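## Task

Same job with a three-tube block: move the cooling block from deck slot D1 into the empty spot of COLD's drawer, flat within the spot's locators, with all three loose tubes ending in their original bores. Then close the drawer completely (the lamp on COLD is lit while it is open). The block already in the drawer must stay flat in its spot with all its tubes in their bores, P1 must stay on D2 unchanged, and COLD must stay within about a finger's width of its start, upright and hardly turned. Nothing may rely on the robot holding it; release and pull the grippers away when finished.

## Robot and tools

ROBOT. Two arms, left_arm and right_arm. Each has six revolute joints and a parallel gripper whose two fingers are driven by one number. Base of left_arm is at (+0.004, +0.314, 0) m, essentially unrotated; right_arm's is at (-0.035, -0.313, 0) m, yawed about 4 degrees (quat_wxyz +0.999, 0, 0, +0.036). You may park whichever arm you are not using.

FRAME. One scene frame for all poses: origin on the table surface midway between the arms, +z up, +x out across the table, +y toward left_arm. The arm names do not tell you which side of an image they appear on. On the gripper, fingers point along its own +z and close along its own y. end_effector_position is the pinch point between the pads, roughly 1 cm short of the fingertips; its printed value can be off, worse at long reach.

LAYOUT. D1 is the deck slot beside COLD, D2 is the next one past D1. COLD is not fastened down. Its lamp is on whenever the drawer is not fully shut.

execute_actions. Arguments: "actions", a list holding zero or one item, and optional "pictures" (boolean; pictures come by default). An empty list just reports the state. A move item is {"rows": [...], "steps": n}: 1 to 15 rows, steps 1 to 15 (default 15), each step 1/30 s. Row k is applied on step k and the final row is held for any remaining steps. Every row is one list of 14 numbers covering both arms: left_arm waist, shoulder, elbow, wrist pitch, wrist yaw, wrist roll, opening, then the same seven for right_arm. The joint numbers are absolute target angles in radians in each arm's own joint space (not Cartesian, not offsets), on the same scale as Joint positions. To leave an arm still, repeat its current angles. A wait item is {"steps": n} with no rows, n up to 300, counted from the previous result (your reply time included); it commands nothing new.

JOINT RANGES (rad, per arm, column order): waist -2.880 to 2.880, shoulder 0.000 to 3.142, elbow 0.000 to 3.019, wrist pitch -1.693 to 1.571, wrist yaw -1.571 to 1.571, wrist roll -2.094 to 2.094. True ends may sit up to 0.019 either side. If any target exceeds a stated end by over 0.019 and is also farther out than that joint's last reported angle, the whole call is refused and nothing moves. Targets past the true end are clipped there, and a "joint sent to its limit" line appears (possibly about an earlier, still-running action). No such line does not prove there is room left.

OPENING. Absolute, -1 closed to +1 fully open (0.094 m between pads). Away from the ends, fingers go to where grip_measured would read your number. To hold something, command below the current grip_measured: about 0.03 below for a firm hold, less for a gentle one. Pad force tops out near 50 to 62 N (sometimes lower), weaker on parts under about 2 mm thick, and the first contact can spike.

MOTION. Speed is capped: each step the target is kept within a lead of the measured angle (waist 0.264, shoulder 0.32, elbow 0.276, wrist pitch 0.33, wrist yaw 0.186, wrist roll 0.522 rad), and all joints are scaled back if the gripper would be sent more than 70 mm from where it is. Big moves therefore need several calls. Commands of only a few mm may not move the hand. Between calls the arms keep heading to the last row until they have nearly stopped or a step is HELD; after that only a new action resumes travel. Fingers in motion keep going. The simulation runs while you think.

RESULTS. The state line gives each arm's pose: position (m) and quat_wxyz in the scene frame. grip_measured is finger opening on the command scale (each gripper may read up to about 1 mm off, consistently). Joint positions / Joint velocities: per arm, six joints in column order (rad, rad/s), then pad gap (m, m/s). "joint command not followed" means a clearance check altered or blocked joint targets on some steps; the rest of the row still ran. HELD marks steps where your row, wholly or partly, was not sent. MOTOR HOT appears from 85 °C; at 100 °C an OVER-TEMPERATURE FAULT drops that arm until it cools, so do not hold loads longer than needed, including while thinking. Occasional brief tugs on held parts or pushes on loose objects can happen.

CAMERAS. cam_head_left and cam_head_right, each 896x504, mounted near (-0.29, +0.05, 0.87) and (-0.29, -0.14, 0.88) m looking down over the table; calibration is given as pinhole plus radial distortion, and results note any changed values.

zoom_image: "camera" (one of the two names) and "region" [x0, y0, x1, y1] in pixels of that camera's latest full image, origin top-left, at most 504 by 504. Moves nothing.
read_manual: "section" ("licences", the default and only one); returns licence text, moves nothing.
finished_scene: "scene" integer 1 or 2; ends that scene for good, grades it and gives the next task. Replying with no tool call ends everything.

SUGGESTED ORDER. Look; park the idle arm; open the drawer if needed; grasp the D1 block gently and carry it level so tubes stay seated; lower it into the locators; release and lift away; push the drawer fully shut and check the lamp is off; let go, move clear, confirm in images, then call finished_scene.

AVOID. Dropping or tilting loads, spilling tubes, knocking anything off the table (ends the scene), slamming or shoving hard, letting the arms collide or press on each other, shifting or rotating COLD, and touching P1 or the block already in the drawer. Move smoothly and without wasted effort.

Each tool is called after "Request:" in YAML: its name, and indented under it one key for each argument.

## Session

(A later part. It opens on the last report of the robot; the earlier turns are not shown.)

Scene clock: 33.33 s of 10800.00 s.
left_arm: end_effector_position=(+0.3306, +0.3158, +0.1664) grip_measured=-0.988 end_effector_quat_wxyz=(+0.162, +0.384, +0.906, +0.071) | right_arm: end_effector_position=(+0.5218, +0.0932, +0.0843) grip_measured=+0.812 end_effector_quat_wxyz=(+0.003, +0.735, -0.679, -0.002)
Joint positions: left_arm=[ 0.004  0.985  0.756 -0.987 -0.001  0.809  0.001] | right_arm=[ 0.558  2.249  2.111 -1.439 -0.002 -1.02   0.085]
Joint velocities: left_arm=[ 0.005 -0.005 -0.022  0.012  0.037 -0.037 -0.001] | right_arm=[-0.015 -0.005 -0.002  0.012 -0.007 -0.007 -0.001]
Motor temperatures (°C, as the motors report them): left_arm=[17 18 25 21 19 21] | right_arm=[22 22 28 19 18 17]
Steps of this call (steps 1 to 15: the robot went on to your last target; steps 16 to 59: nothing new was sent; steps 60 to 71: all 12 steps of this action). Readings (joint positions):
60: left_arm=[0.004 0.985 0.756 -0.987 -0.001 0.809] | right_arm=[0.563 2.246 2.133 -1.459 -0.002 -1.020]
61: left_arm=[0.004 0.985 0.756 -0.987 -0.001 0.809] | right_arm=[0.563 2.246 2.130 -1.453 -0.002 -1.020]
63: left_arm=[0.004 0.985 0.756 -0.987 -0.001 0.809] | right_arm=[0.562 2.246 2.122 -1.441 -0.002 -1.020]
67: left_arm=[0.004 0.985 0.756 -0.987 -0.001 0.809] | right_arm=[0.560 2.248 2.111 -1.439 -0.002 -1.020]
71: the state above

Request:
execute_actions:
  actions:
    - {"rows":[[0,1,0.8,-1,0,0.8,-1,0.556,2.22,2.125,-1.4,0,-1.015,0.77]],"steps":10}
  pictures: false

Request:
execute_actions:
  actions:
    - {"rows":[[0,1,0.8,-1,0,0.8,-1,0.556,2.25,2.095,-1.39,0,-1.015,0.77]],"steps":12}

Request:
zoom_image:
  camera: "cam_head_left"
  region: [310, 110, 450, 250]

Scene clock: 35.50 s of 10800.00 s.
left_arm: end_effector_position=(+0.3306, +0.3158, +0.1664) grip_measured=-0.988 end_effector_quat_wxyz=(+0.162, +0.384, +0.906, +0.071) | right_arm: end_effector_position=(+0.5241, +0.0944, +0.0734) grip_measured=+0.812 end_effector_quat_wxyz=(-0.001, +0.734, -0.679, -0.001)
Joint positions: left_arm=[ 0.004  0.985  0.756 -0.987 -0.001  0.809  0.001] | right_arm=[ 0.557  2.256  2.095 -1.407 -0.003 -1.02   0.085]
Joint velocities: left_arm=[-0.005  0.005 -0.002  0.007 -0.051 -0.022  0.002] | right_arm=[-0.015 -0.015 -0.012  0.002  0.037 -0.11  -0.   ]
Motor temperatures (°C, as the motors report them): left_arm=[17 18 25 21 19 21] | right_arm=[22 22 28 19 18 17]
Steps of this call (steps 1 to 15: the robot went on to your last target; steps 16 to 55: nothing new was sent; steps 56 to 65: all 10 steps of this action). Readings (joint positions):
56: left_arm=[0.004 0.985 0.756 -0.987 -0.001 0.809] | right_arm=[0.557 2.249 2.107 -1.434 -0.002 -1.020]
57: left_arm=[0.004 0.985 0.756 -0.987 -0.001 0.809] | right_arm=[0.557 2.249 2.104 -1.426 -0.002 -1.020]
59: left_arm=[0.004 0.985 0.756 -0.987 -0.001 0.809] | right_arm=[0.557 2.252 2.098 -1.413 -0.002 -1.020]
63: left_arm=[0.004 0.985 0.756 -0.987 -0.001 0.809] | right_arm=[0.557 2.256 2.095 -1.407 -0.003 -1.020]
65: the state above

Scene clock: 35.90 s of 10800.00 s.
left_arm: end_effector_position=(+0.3306, +0.3158, +0.1664) grip_measured=-0.988 end_effector_quat_wxyz=(+0.162, +0.384, +0.906, +0.071) | right_arm: end_effector_position=(+0.5251, +0.0945, +0.0710) grip_measured=+0.812 end_effector_quat_wxyz=(-0.003, +0.734, -0.679, +0.001)
Joint positions: left_arm=[ 0.004  0.985  0.756 -0.987 -0.001  0.809  0.001] | right_arm=[ 0.557  2.257  2.089 -1.396 -0.    -1.02   0.085]
Joint velocities: left_arm=[-0.005 -0.005 -0.007 -0.002 -0.066  0.081 -0.001] | right_arm=[ 0.005 -0.015 -0.012  0.002 -0.037 -0.066  0.001]
Motor temperatures (°C, as the motors report them): left_arm=[17 18 25 21 19 21] | right_arm=[22 22 27 19 18 17]
Steps of this call (steps 1 to 12: all 12 steps of this action). Readings (joint positions):
1: left_arm=[0.004 0.985 0.756 -0.987 -0.001 0.809] | right_arm=[0.557 2.257 2.091 -1.404 -0.003 -1.020]
2: left_arm=[0.004 0.985 0.756 -0.987 -0.001 0.809] | right_arm=[0.557 2.257 2.089 -1.402 -0.003 -1.020]
4: left_arm=[0.004 0.985 0.756 -0.987 -0.001 0.809] | right_arm=[0.557 2.257 2.089 -1.399 -0.002 -1.020]
8: left_arm=[0.004 0.985 0.756 -0.987 -0.001 0.809] | right_arm=[0.557 2.257 2.089 -1.396 -0.000 -1.020]
12: the state above

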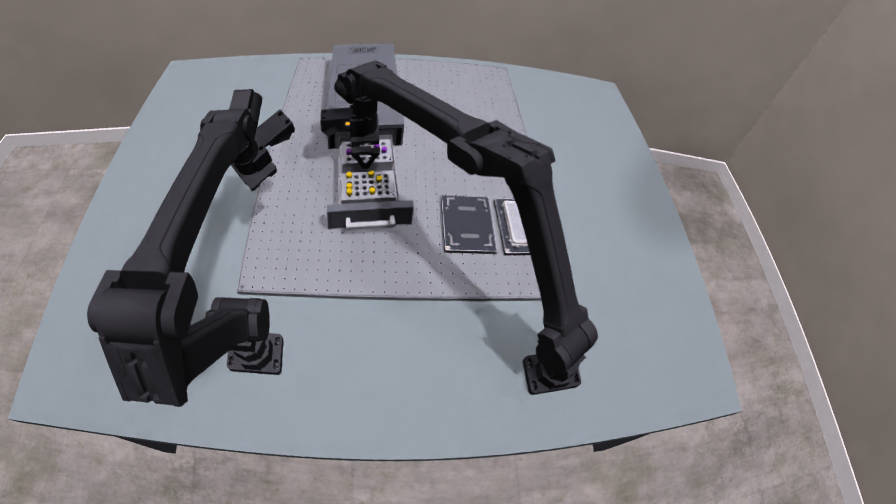

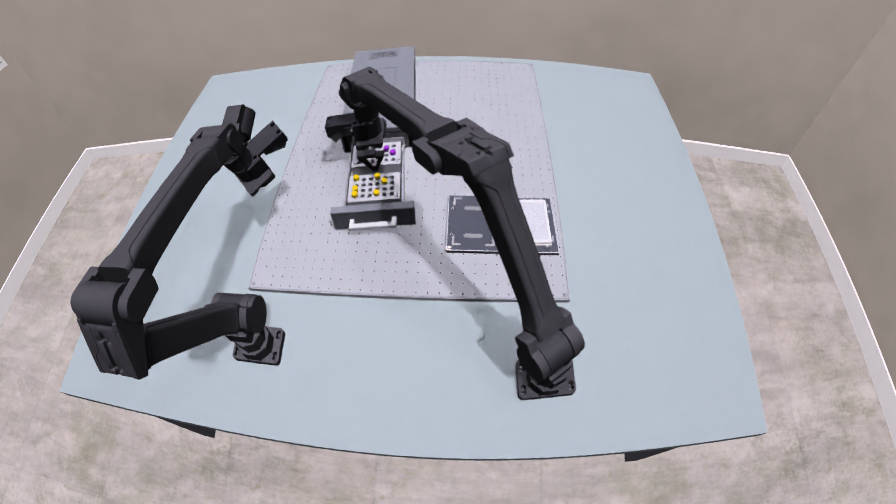

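Region (310, 110, 450, 250) of cam_head_left's 896x504 image, scaled by 3.600, with more detail than that image has.

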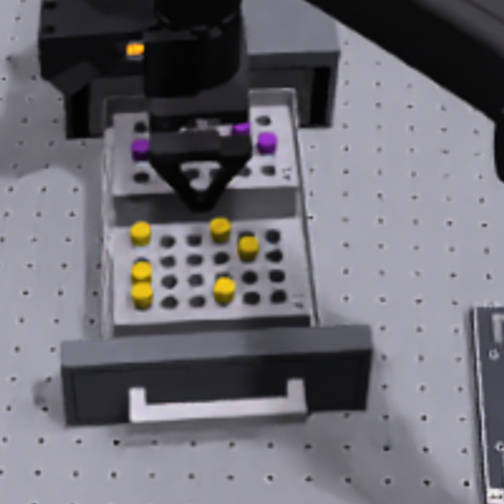

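Request:
execute_actions:
  actions:
    - {"rows":[[0,1,0.8,-1,0,0.8,-1,0.557,2.25,2.105,-1.396,0,-1.02,0.93],[0,1,0.8,-1,0,0.8,-1,0.557,2.25,2.105,-1.396,0,-1.02,0.93],[0,1,0.8,-1,0,0.8,-1,0.557,2.25,2.105,-1.396,0,-1.02,0.93],[0,1,0.8,-1,0,0.8,-1,0.557,2.245,2.15,-1.41,0,-1.02,0.93],[0,1,0.8,-1,0,0.8,-1,0.557,2.24,2.17,-1.43,0,-1.02,0.93],[0,1,0.8,-1,0,0.8,-1,0.557,2.235,2.195,-1.46,0,-1.02,0.93],[0,1,0.8,-1,0,0.8,-1,0.557,2.23,2.22,-1.49,0,-1.02,0.93],[0,1,0.8,-1,0,0.8,-1,0.557,2.225,2.25,-1.52,0,-1.02,0.93],[0,1,0.8,-1,0,0.8,-1,0.557,2.215,2.33,-1.6,0,-1.02,0.93]]}
  pictures: false

Request:
execute_actions:
  actions:
    - {"rows":[[-0.3,1.05,0.72,-0.92,0,0.78,-1,0.1,1.7,1.85,-1.5,0,-0.5,1]]}

Request:
zoom_image:
  camera: "cam_head_right"
  region: [330, 120, 430, 210]

Request:
zoom_image:
  camera: "cam_head_left"
  region: [320, 120, 420, 210]

Scene clock: 39.67 s of 10800.00 s.
left_arm: end_effector_position=(+0.3306, +0.3158, +0.1664) grip_measured=-0.988 end_effector_quat_wxyz=(+0.162, +0.384, +0.906, +0.071) | right_arm: end_effector_position=(+0.5309, +0.0988, +0.1553) grip_measured=+0.928 end_effector_quat_wxyz=(-0.016, +0.734, -0.679, +0.003)
Joint positions: left_arm=[ 0.004  0.985  0.756 -0.987 -0.001  0.809  0.001] | right_arm=[ 0.557  2.241  2.282 -1.58  -0.    -1.019  0.091]
Joint velocities: left_arm=[-0.005 -0.005 -0.002 -0.002  0.022  0.007 -0.   ] | right_arm=[ 0.015 -0.21   0.183 -0.105  0.007  0.081 -0.   ]
Motor temperatures (°C, as the motors report them): left_arm=[17 18 26 21 19 21] | right_arm=[22 22 27 19 18 17]
Steps of this call (steps 1 to 15: the robot went on to your last target; steps 16 to 90: nothing new was sent; then 0.27 s passed at rest; steps 91 to 105: all 15 steps of this action). Readings (joint positions):
91: left_arm=[0.004 0.985 0.756 -0.987 -0.001 0.809] | right_arm=[0.557 2.257 2.089 -1.396 -0.000 -1.019]
92: left_arm=[0.004 0.985 0.756 -0.987 -0.001 0.809] | right_arm=[0.557 2.257 2.089 -1.396 -0.000 -1.019]
94: left_arm=[0.004 0.985 0.756 -0.987 -0.001 0.809] | right_arm=[0.557 2.257 2.091 -1.397 -0.000 -1.019]
98: left_arm=[0.004 0.985 0.756 -0.987 -0.001 0.809] | right_arm=[0.557 2.257 2.135 -1.461 -0.000 -1.019]
105: the state above

Scene clock: 40.17 s of 10800.00 s.
left_arm: end_effector_position=(+0.3205, +0.2146, +0.1422) grip_measured=-0.988 end_effector_quat_wxyz=(+0.157, +0.514, +0.843, +0.039) | right_arm: end_effector_position=(+0.5206, -0.0949, +0.2304) grip_measured=+1.000 end_effector_quat_wxyz=(+0.023, -0.515, +0.857, -0.003)
Joint positions: left_arm=[-0.305  1.042  0.732 -0.935  0.001  0.793  0.001] | right_arm=[ 0.302  1.885  1.902 -1.542 -0.001 -0.707  0.094]
Joint velocities: left_arm=[ 0.005  0.005 -0.002  0.002  0.022 -0.022 -0.   ] | right_arm=[-0.806 -0.581 -0.33   0.051 -0.051  0.388  0.   ]
Motor temperatures (°C, as the motors report them): left_arm=[17 18 26 21 19 21] | right_arm=[22 22 27 19 18 17]
Steps of this call (steps 1 to 15: all 15 steps of this action). Readings (joint positions):
1: left_arm=[-0.016 0.987 0.754 -0.979 -0.010 0.806] | right_arm=[0.554 2.224 2.267 -1.572 -0.001 -0.993]
2: left_arm=[-0.066 0.992 0.752 -0.966 -0.011 0.803] | right_arm=[0.551 2.198 2.233 -1.564 -0.001 -0.964]
4: left_arm=[-0.201 1.011 0.749 -0.946 -0.004 0.799] | right_arm=[0.534 2.146 2.162 -1.557 -0.001 -0.911]
8: left_arm=[-0.331 1.041 0.737 -0.935 0.005 0.797] | right_arm=[0.471 2.040 2.025 -1.549 -0.001 -0.822]
15: the state above

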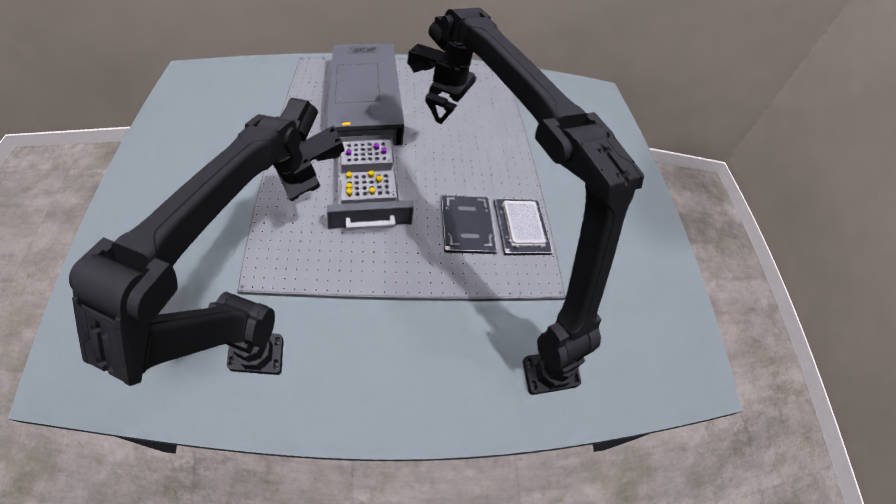

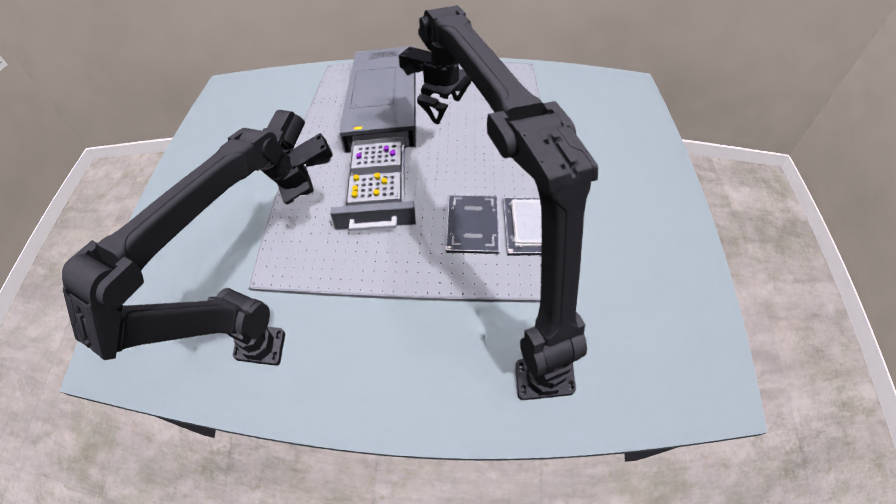

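Region (330, 120, 430, 210) of cam_head_right's 896x504 image, scaled by 5.040, with more detail than that image has; it fills the top 454 rows of this view, and the rest is white.

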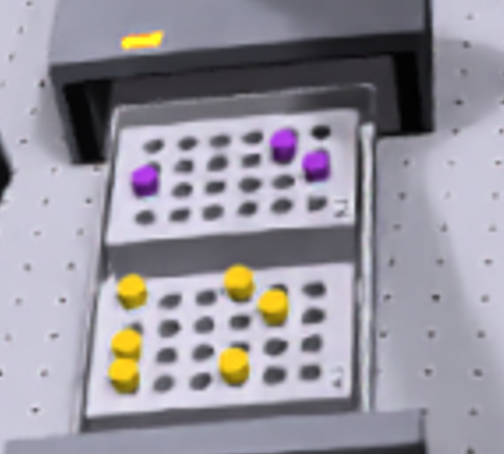

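Region (320, 120, 420, 210) of cam_head_left's 896x504 image, scaled by 5.040, with more detail than that image has; it fills the top 454 rows of this view, and the rest is white.

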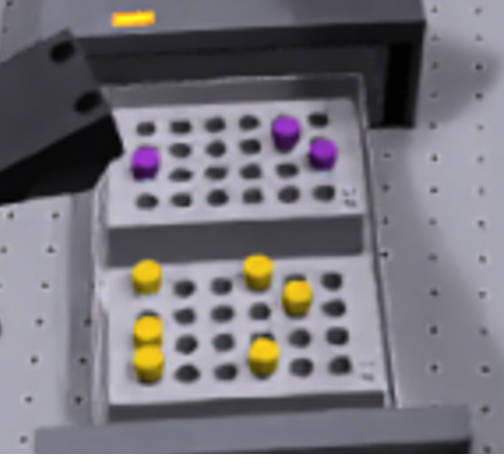

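The block is seated; closing the drawer.

Request:
execute_actions:
  actions:
    - {"rows":[[-0.76,1.07,0.68,-0.9,0,0.76,-1,0,1.5,1.6,-1.5,0,-0.5,1]],"steps":12}
  pictures: false

Request:
execute_actions:
  actions:
    - {"rows":[[-0.76,1.255,0.6,-0.63,0,0.76,-1,0,1.5,1.6,-1.5,0,-0.5,1]],"steps":12}
  pictures: false

Request:
execute_actions:
  actions:
    - {"rows":[[-0.74,1.29,0.655,-0.62,0,0.77,-1,0,1.5,1.6,-1.5,0,-0.5,1],[-0.725,1.305,0.668,-0.62,0,0.79,-1,0,1.5,1.6,-1.5,0,-0.5,1],[-0.71,1.32,0.68,-0.62,0,0.8,-1,0,1.5,1.6,-1.5,0,-0.5,1],[-0.695,1.335,0.695,-0.62,0,0.82,-1,0,1.5,1.6,-1.5,0,-0.5,1],[-0.68,1.355,0.712,-0.62,0,0.83,-1,0,1.5,1.6,-1.5,0,-0.5,1],[-0.665,1.375,0.73,-0.62,0,0.85,-1,0,1.5,1.6,-1.5,0,-0.5,1],[-0.65,1.395,0.75,-0.62,0,0.86,-1,0,1.5,1.6,-1.5,0,-0.5,1],[-0.633,1.415,0.77,-0.62,0,0.88,-1,0,1.5,1.6,-1.5,0,-0.5,1],[-0.616,1.435,0.79,-0.62,0,0.9,-1,0,1.5,1.6,-1.5,0,-0.5,1],[-0.6,1.455,0.812,-0.62,0,0.91,-1,0,1.5,1.6,-1.5,0,-0.5,1],[-0.585,1.475,0.834,-0.62,0,0.93,-1,0,1.5,1.6,-1.5,0,-0.5,1],[-0.57,1.495,0.857,-0.625,0,0.94,-1,0,1.5,1.6,-1.5,0,-0.5,1],[-0.555,1.515,0.88,-0.63,0,0.96,-1,0,1.5,1.6,-1.5,0,-0.5,1],[-0.542,1.535,0.905,-0.63,0,0.97,-1,0,1.5,1.6,-1.5,0,-0.5,1],[-0.53,1.555,0.93,-0.635,0,0.98,-1,0,1.5,1.6,-1.5,0,-0.5,1]]}
  pictures: false

Request:
execute_actions:
  actions:
    - {"rows":[[-0.518,1.575,0.955,-0.64,0,0.99,-1,0,1.5,1.6,-1.5,0,-0.5,1],[-0.506,1.595,0.98,-0.645,0,1,-1,0,1.5,1.6,-1.5,0,-0.5,1],[-0.494,1.615,1.005,-0.65,0,1.02,-1,0,1.5,1.6,-1.5,0,-0.5,1],[-0.482,1.635,1.032,-0.655,0,1.03,-1,0,1.5,1.6,-1.5,0,-0.5,1],[-0.47,1.655,1.058,-0.66,0,1.04,-1,0,1.5,1.6,-1.5,0,-0.5,1],[-0.459,1.675,1.085,-0.665,0,1.05,-1,0,1.5,1.6,-1.5,0,-0.5,1],[-0.448,1.695,1.112,-0.67,0,1.06,-1,0,1.5,1.6,-1.5,0,-0.5,1],[-0.438,1.715,1.14,-0.68,0,1.07,-1,0,1.5,1.6,-1.5,0,-0.5,1],[-0.428,1.735,1.168,-0.685,0,1.08,-1,0,1.5,1.6,-1.5,0,-0.5,1],[-0.42,1.755,1.19,-0.69,0,1.09,-1,0,1.5,1.6,-1.5,0,-0.5,1],[-0.413,1.77,1.21,-0.695,0,1.1,-1,0,1.5,1.6,-1.5,0,-0.5,1],[-0.407,1.78,1.225,-0.7,0,1.1,-1,0,1.5,1.6,-1.5,0,-0.5,1],[-0.402,1.79,1.24,-0.705,0,1.11,-1,0,1.5,1.6,-1.5,0,-0.5,1],[-0.398,1.8,1.25,-0.71,0,1.11,-1,0,1.5,1.6,-1.5,0,-0.5,1]]}
  pictures: false

Request:
execute_actions:
  actions:
    - {"rows":[[-0.395,1.805,1.26,-0.71,0,1.12,-1,0,1.5,1.6,-1.5,0,-0.5,1],[-0.393,1.812,1.27,-0.71,0,1.12,-1,0,1.5,1.6,-1.5,0,-0.5,1],[-0.391,1.82,1.28,-0.71,0,1.12,-1,0,1.5,1.6,-1.5,0,-0.5,1],[-0.389,1.827,1.29,-0.71,0,1.12,-1,0,1.5,1.6,-1.5,0,-0.5,1],[-0.387,1.834,1.3,-0.71,0,1.12,-1,0,1.5,1.6,-1.5,0,-0.5,1],[-0.385,1.84,1.31,-0.71,0,1.12,-1,0,1.5,1.6,-1.5,0,-0.5,1]]}
  pictures: false

Request:
execute_actions:
  actions:
    - {"rows":[[-0.15,1.3,0.9,-0.95,0,1.12,-1,0,1.5,1.6,-1.5,0,-0.5,1]]}

Scene clock: 48.00 s of 10800.00 s.
left_arm: end_effector_position=(+0.2333, +0.0855, +0.1236) grip_measured=-0.988 end_effector_quat_wxyz=(+0.148, +0.694, +0.705, -0.002) | right_arm: end_effector_position=(+0.4437, -0.2813, +0.2983) grip_measured=+1.000 end_effector_quat_wxyz=(+0.069, -0.283, +0.957, -0.015)
Joint positions: left_arm=[-0.783  1.055  0.695 -0.913  0.003  0.775  0.001] | right_arm=[-0.005  1.504  1.579 -1.505 -0.    -0.508  0.094]
Joint velocities: left_arm=[ 0.239 -0.005  0.007 -0.007 -0.066 -0.081 -0.   ] | right_arm=[ 0.005 -0.015  0.002  0.002  0.007 -0.037  0.   ]
Motor temperatures (°C, as the motors report them): left_arm=[17 18 25 21 19 21] | right_arm=[22 22 26 19 18 17]
Steps of this call (steps 1 to 45: the robot went on to your last target; steps 46 to 110: nothing new was sent; then 3.77 s passed at rest; steps 111 to 122: all 12 steps of this action). Readings (joint positions):
111: left_arm=[-0.325 1.042 0.729 -0.931 -0.008 0.787] | right_arm=[0.087 1.673 1.813 -1.502 0.000 -0.509]
112: left_arm=[-0.374 1.042 0.724 -0.925 -0.009 0.784] | right_arm=[0.082 1.639 1.748 -1.492 -0.000 -0.509]
114: left_arm=[-0.517 1.045 0.713 -0.918 -0.007 0.780] | right_arm=[0.059 1.572 1.626 -1.496 -0.000 -0.509]
118: left_arm=[-0.775 1.055 0.701 -0.913 0.006 0.777] | right_arm=[0.005 1.518 1.579 -1.505 -0.000 -0.508]
122: the state above

Scene clock: 48.40 s of 10800.00 s.
left_arm: end_effector_position=(+0.2449, +0.0828, +0.0345) grip_measured=-0.988 end_effector_quat_wxyz=(+0.122, +0.689, +0.715, -0.000) | right_arm: end_effector_position=(+0.4437, -0.2813, +0.2983) grip_measured=+1.000 end_effector_quat_wxyz=(+0.069, -0.283, +0.957, -0.015)
Joint positions: left_arm=[-0.765  1.276  0.599 -0.649  0.002  0.771  0.001] | right_arm=[-0.005  1.504  1.579 -1.505 -0.    -0.508  0.094]
Joint velocities: left_arm=[-0.015 -0.073 -0.002  0.09  -0.022 -0.066 -0.001] | right_arm=[-0.015 -0.024  0.012  0.007 -0.022  0.007  0.   ]
Motor temperatures (°C, as the motors report them): left_arm=[17 18 25 21 19 21] | right_arm=[22 22 26 19 18 17]
Steps of this call (steps 1 to 12: all 12 steps of this action). Readings (joint positions):
1: left_arm=[-0.776 1.064 0.684 -0.867 0.003 0.774] | right_arm=[-0.005 1.504 1.579 -1.505 -0.000 -0.508]
2: left_arm=[-0.770 1.085 0.670 -0.792 0.002 0.774] | right_arm=[-0.005 1.504 1.579 -1.505 -0.000 -0.508]
4: left_arm=[-0.766 1.163 0.647 -0.692 0.002 0.772] | right_arm=[-0.005 1.504 1.579 -1.505 -0.000 -0.508]
8: left_arm=[-0.765 1.275 0.609 -0.652 0.002 0.772] | right_arm=[-0.005 1.504 1.579 -1.505 -0.000 -0.508]
12: the state above

Scene clock: 48.90 s of 10800.00 s.
left_arm: end_effector_position=(+0.3570, +0.0897, +0.0330) grip_measured=-0.989 end_effector_quat_wxyz=(+0.119, +0.667, +0.735, +0.018) | right_arm: end_effector_position=(+0.4437, -0.2813, +0.2983) grip_measured=+1.000 end_effector_quat_wxyz=(+0.069, -0.283, +0.957, -0.015)
Joint positions: left_arm=[-0.566  1.502  0.818 -0.647  0.005  0.911  0.001] | right_arm=[-0.005  1.504  1.579 -1.505 -0.    -0.508  0.094]
Joint velocities: left_arm=[ 0.484  0.64   0.779 -0.007 -0.037  0.344  0.001] | right_arm=[-0.005 -0.015 -0.022 -0.007  0.051  0.007  0.   ]
Motor temperatures (°C, as the motors report them): left_arm=[17 18 25 21 19 21] | right_arm=[22 22 26 19 18 17]
Steps of this call (steps 1 to 15: all 15 steps of this action). Readings (joint positions):
1: left_arm=[-0.764 1.276 0.599 -0.646 0.002 0.771] | right_arm=[-0.005 1.504 1.579 -1.505 -0.000 -0.508]
2: left_arm=[-0.759 1.277 0.601 -0.643 0.002 0.773] | right_arm=[-0.005 1.504 1.579 -1.505 -0.000 -0.508]
4: left_arm=[-0.737 1.287 0.612 -0.642 0.002 0.782] | right_arm=[-0.005 1.504 1.579 -1.505 -0.000 -0.508]
8: left_arm=[-0.674 1.347 0.670 -0.647 0.016 0.816] | right_arm=[-0.005 1.504 1.579 -1.505 -0.000 -0.508]
15: the state above

Scene clock: 49.40 s of 10800.00 s.
left_arm: end_effector_position=(+0.5199, +0.0941, +0.0515) grip_measured=-0.989 end_effector_quat_wxyz=(+0.151, +0.664, +0.730, +0.052) | right_arm: end_effector_position=(+0.4437, -0.2813, +0.2983) grip_measured=+1.000 end_effector_quat_wxyz=(+0.069, -0.283, +0.957, -0.015)
Joint positions: left_arm=[-0.404  1.763  1.198 -0.686  0.002  1.074  0.001] | right_arm=[-0.005  1.504  1.579 -1.505 -0.    -0.508  0.094]
Joint velocities: left_arm=[ 0.161  0.249  0.261 -0.061 -0.007  0.051 -0.   ] | right_arm=[ 0.005 -0.024 -0.007 -0.007  0.051  0.007  0.   ]
Motor temperatures (°C, as the motors report them): left_arm=[17 18 25 21 19 21] | right_arm=[22 22 26 19 18 17]
Steps of this call (steps 1 to 15: all 15 steps of this action). Readings (joint positions):
1: left_arm=[-0.550 1.523 0.845 -0.647 0.004 0.924] | right_arm=[-0.005 1.504 1.579 -1.505 -0.000 -0.508]
2: left_arm=[-0.535 1.544 0.873 -0.647 0.004 0.936] | right_arm=[-0.005 1.504 1.579 -1.505 -0.000 -0.508]
4: left_arm=[-0.509 1.583 0.928 -0.647 0.003 0.964] | right_arm=[-0.005 1.504 1.579 -1.505 -0.000 -0.508]
8: left_arm=[-0.464 1.656 1.040 -0.657 0.002 1.011] | right_arm=[-0.005 1.504 1.579 -1.505 -0.000 -0.508]
15: the state above

Scene clock: 49.90 s of 10800.00 s.
left_arm: end_effector_position=(+0.5287, +0.0969, +0.0409) grip_measured=-0.989 end_effector_quat_wxyz=(+0.136, +0.673, +0.726, +0.048) | right_arm: end_effector_position=(+0.4437, -0.2813, +0.2983) grip_measured=+1.000 end_effector_quat_wxyz=(+0.069, -0.283, +0.957, -0.015)
Joint positions: left_arm=[-0.393  1.806  1.236 -0.712  0.005  1.105  0.001] | right_arm=[-0.005  1.504  1.579 -1.505 -0.    -0.508  0.094]
Joint velocities: left_arm=[ 0.005 -0.005  0.002  0.002  0.007  0.022  0.   ] | right_arm=[-0.005 -0.015  0.007  0.012  0.037 -0.051  0.   ]
Motor temperatures (°C, as the motors report them): left_arm=[17 18 25 21 19 21] | right_arm=[22 22 26 19 18 17]
Steps of this call (steps 1 to 15: all 15 steps of this action). Readings (joint positions):
1: left_arm=[-0.400 1.769 1.206 -0.688 0.001 1.080] | right_arm=[-0.005 1.504 1.579 -1.505 -0.000 -0.508]
2: left_arm=[-0.396 1.774 1.210 -0.691 0.001 1.086] | right_arm=[-0.005 1.504 1.579 -1.505 -0.000 -0.508]
4: left_arm=[-0.393 1.783 1.219 -0.695 0.001 1.094] | right_arm=[-0.005 1.504 1.579 -1.505 -0.000 -0.508]
8: left_arm=[-0.393 1.799 1.234 -0.711 0.005 1.101] | right_arm=[-0.005 1.504 1.579 -1.505 -0.000 -0.508]
15: the state above

Scene clock: 50.40 s of 10800.00 s.
left_arm: end_effector_position=(+0.3990, +0.2617, +0.1486) grip_measured=-0.989 end_effector_quat_wxyz=(+0.128, +0.574, +0.806, +0.069) | right_arm: end_effector_position=(+0.4437, -0.2813, +0.2983) grip_measured=+1.000 end_effector_quat_wxyz=(+0.069, -0.283, +0.957, -0.015)
Joint positions: left_arm=[-0.134  1.251  0.911 -0.938 -0.001  1.107  0.001] | right_arm=[-0.005  1.504  1.579 -1.505 -0.    -0.508  0.094]
Joint velocities: left_arm=[-0.103 -0.542 -0.002  0.007  0.007 -0.051  0.001] | right_arm=[-0.015 -0.015  0.017 -0.012  0.037 -0.051  0.   ]
Motor temperatures (°C, as the motors report them): left_arm=[17 18 25 21 19 21] | right_arm=[22 22 26 19 18 17]
Steps of this call (steps 1 to 15: all 15 steps of this action). Readings (joint positions):
1: left_arm=[-0.387 1.799 1.225 -0.720 0.006 1.105] | right_arm=[-0.005 1.504 1.579 -1.505 -0.000 -0.508]
2: left_arm=[-0.379 1.781 1.201 -0.738 0.006 1.105] | right_arm=[-0.005 1.504 1.579 -1.505 -0.000 -0.508]
4: left_arm=[-0.342 1.726 1.132 -0.781 0.006 1.105] | right_arm=[-0.005 1.504 1.579 -1.505 -0.000 -0.508]
8: left_arm=[-0.231 1.567 0.994 -0.865 0.003 1.105] | right_arm=[-0.005 1.504 1.579 -1.505 -0.000 -0.508]
15: the state above

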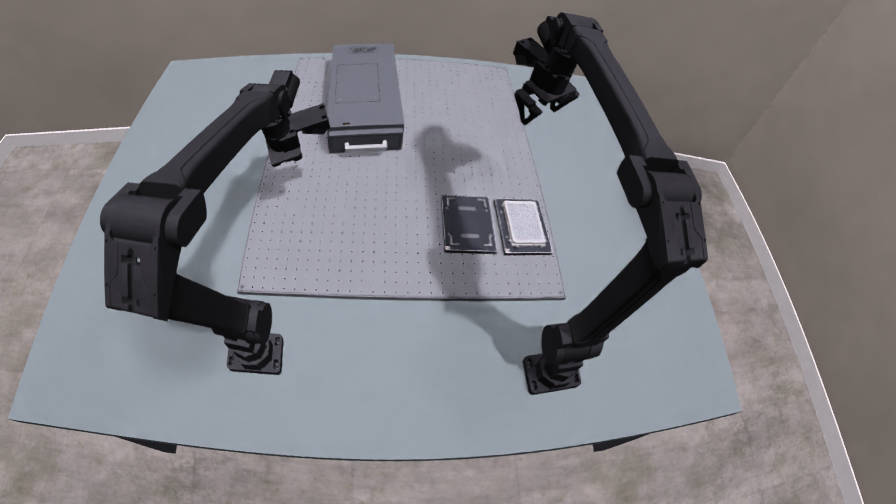

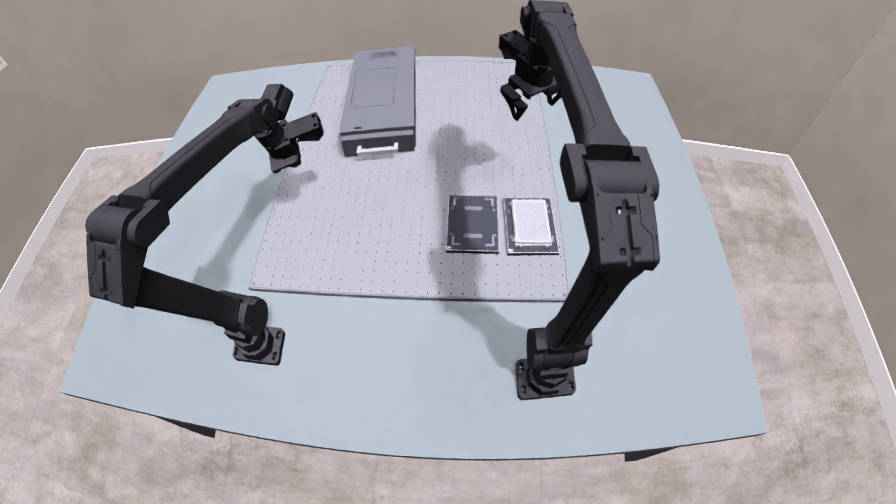

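Request:
finished_scene:
  scene: 2

The scene is finished: the task was done.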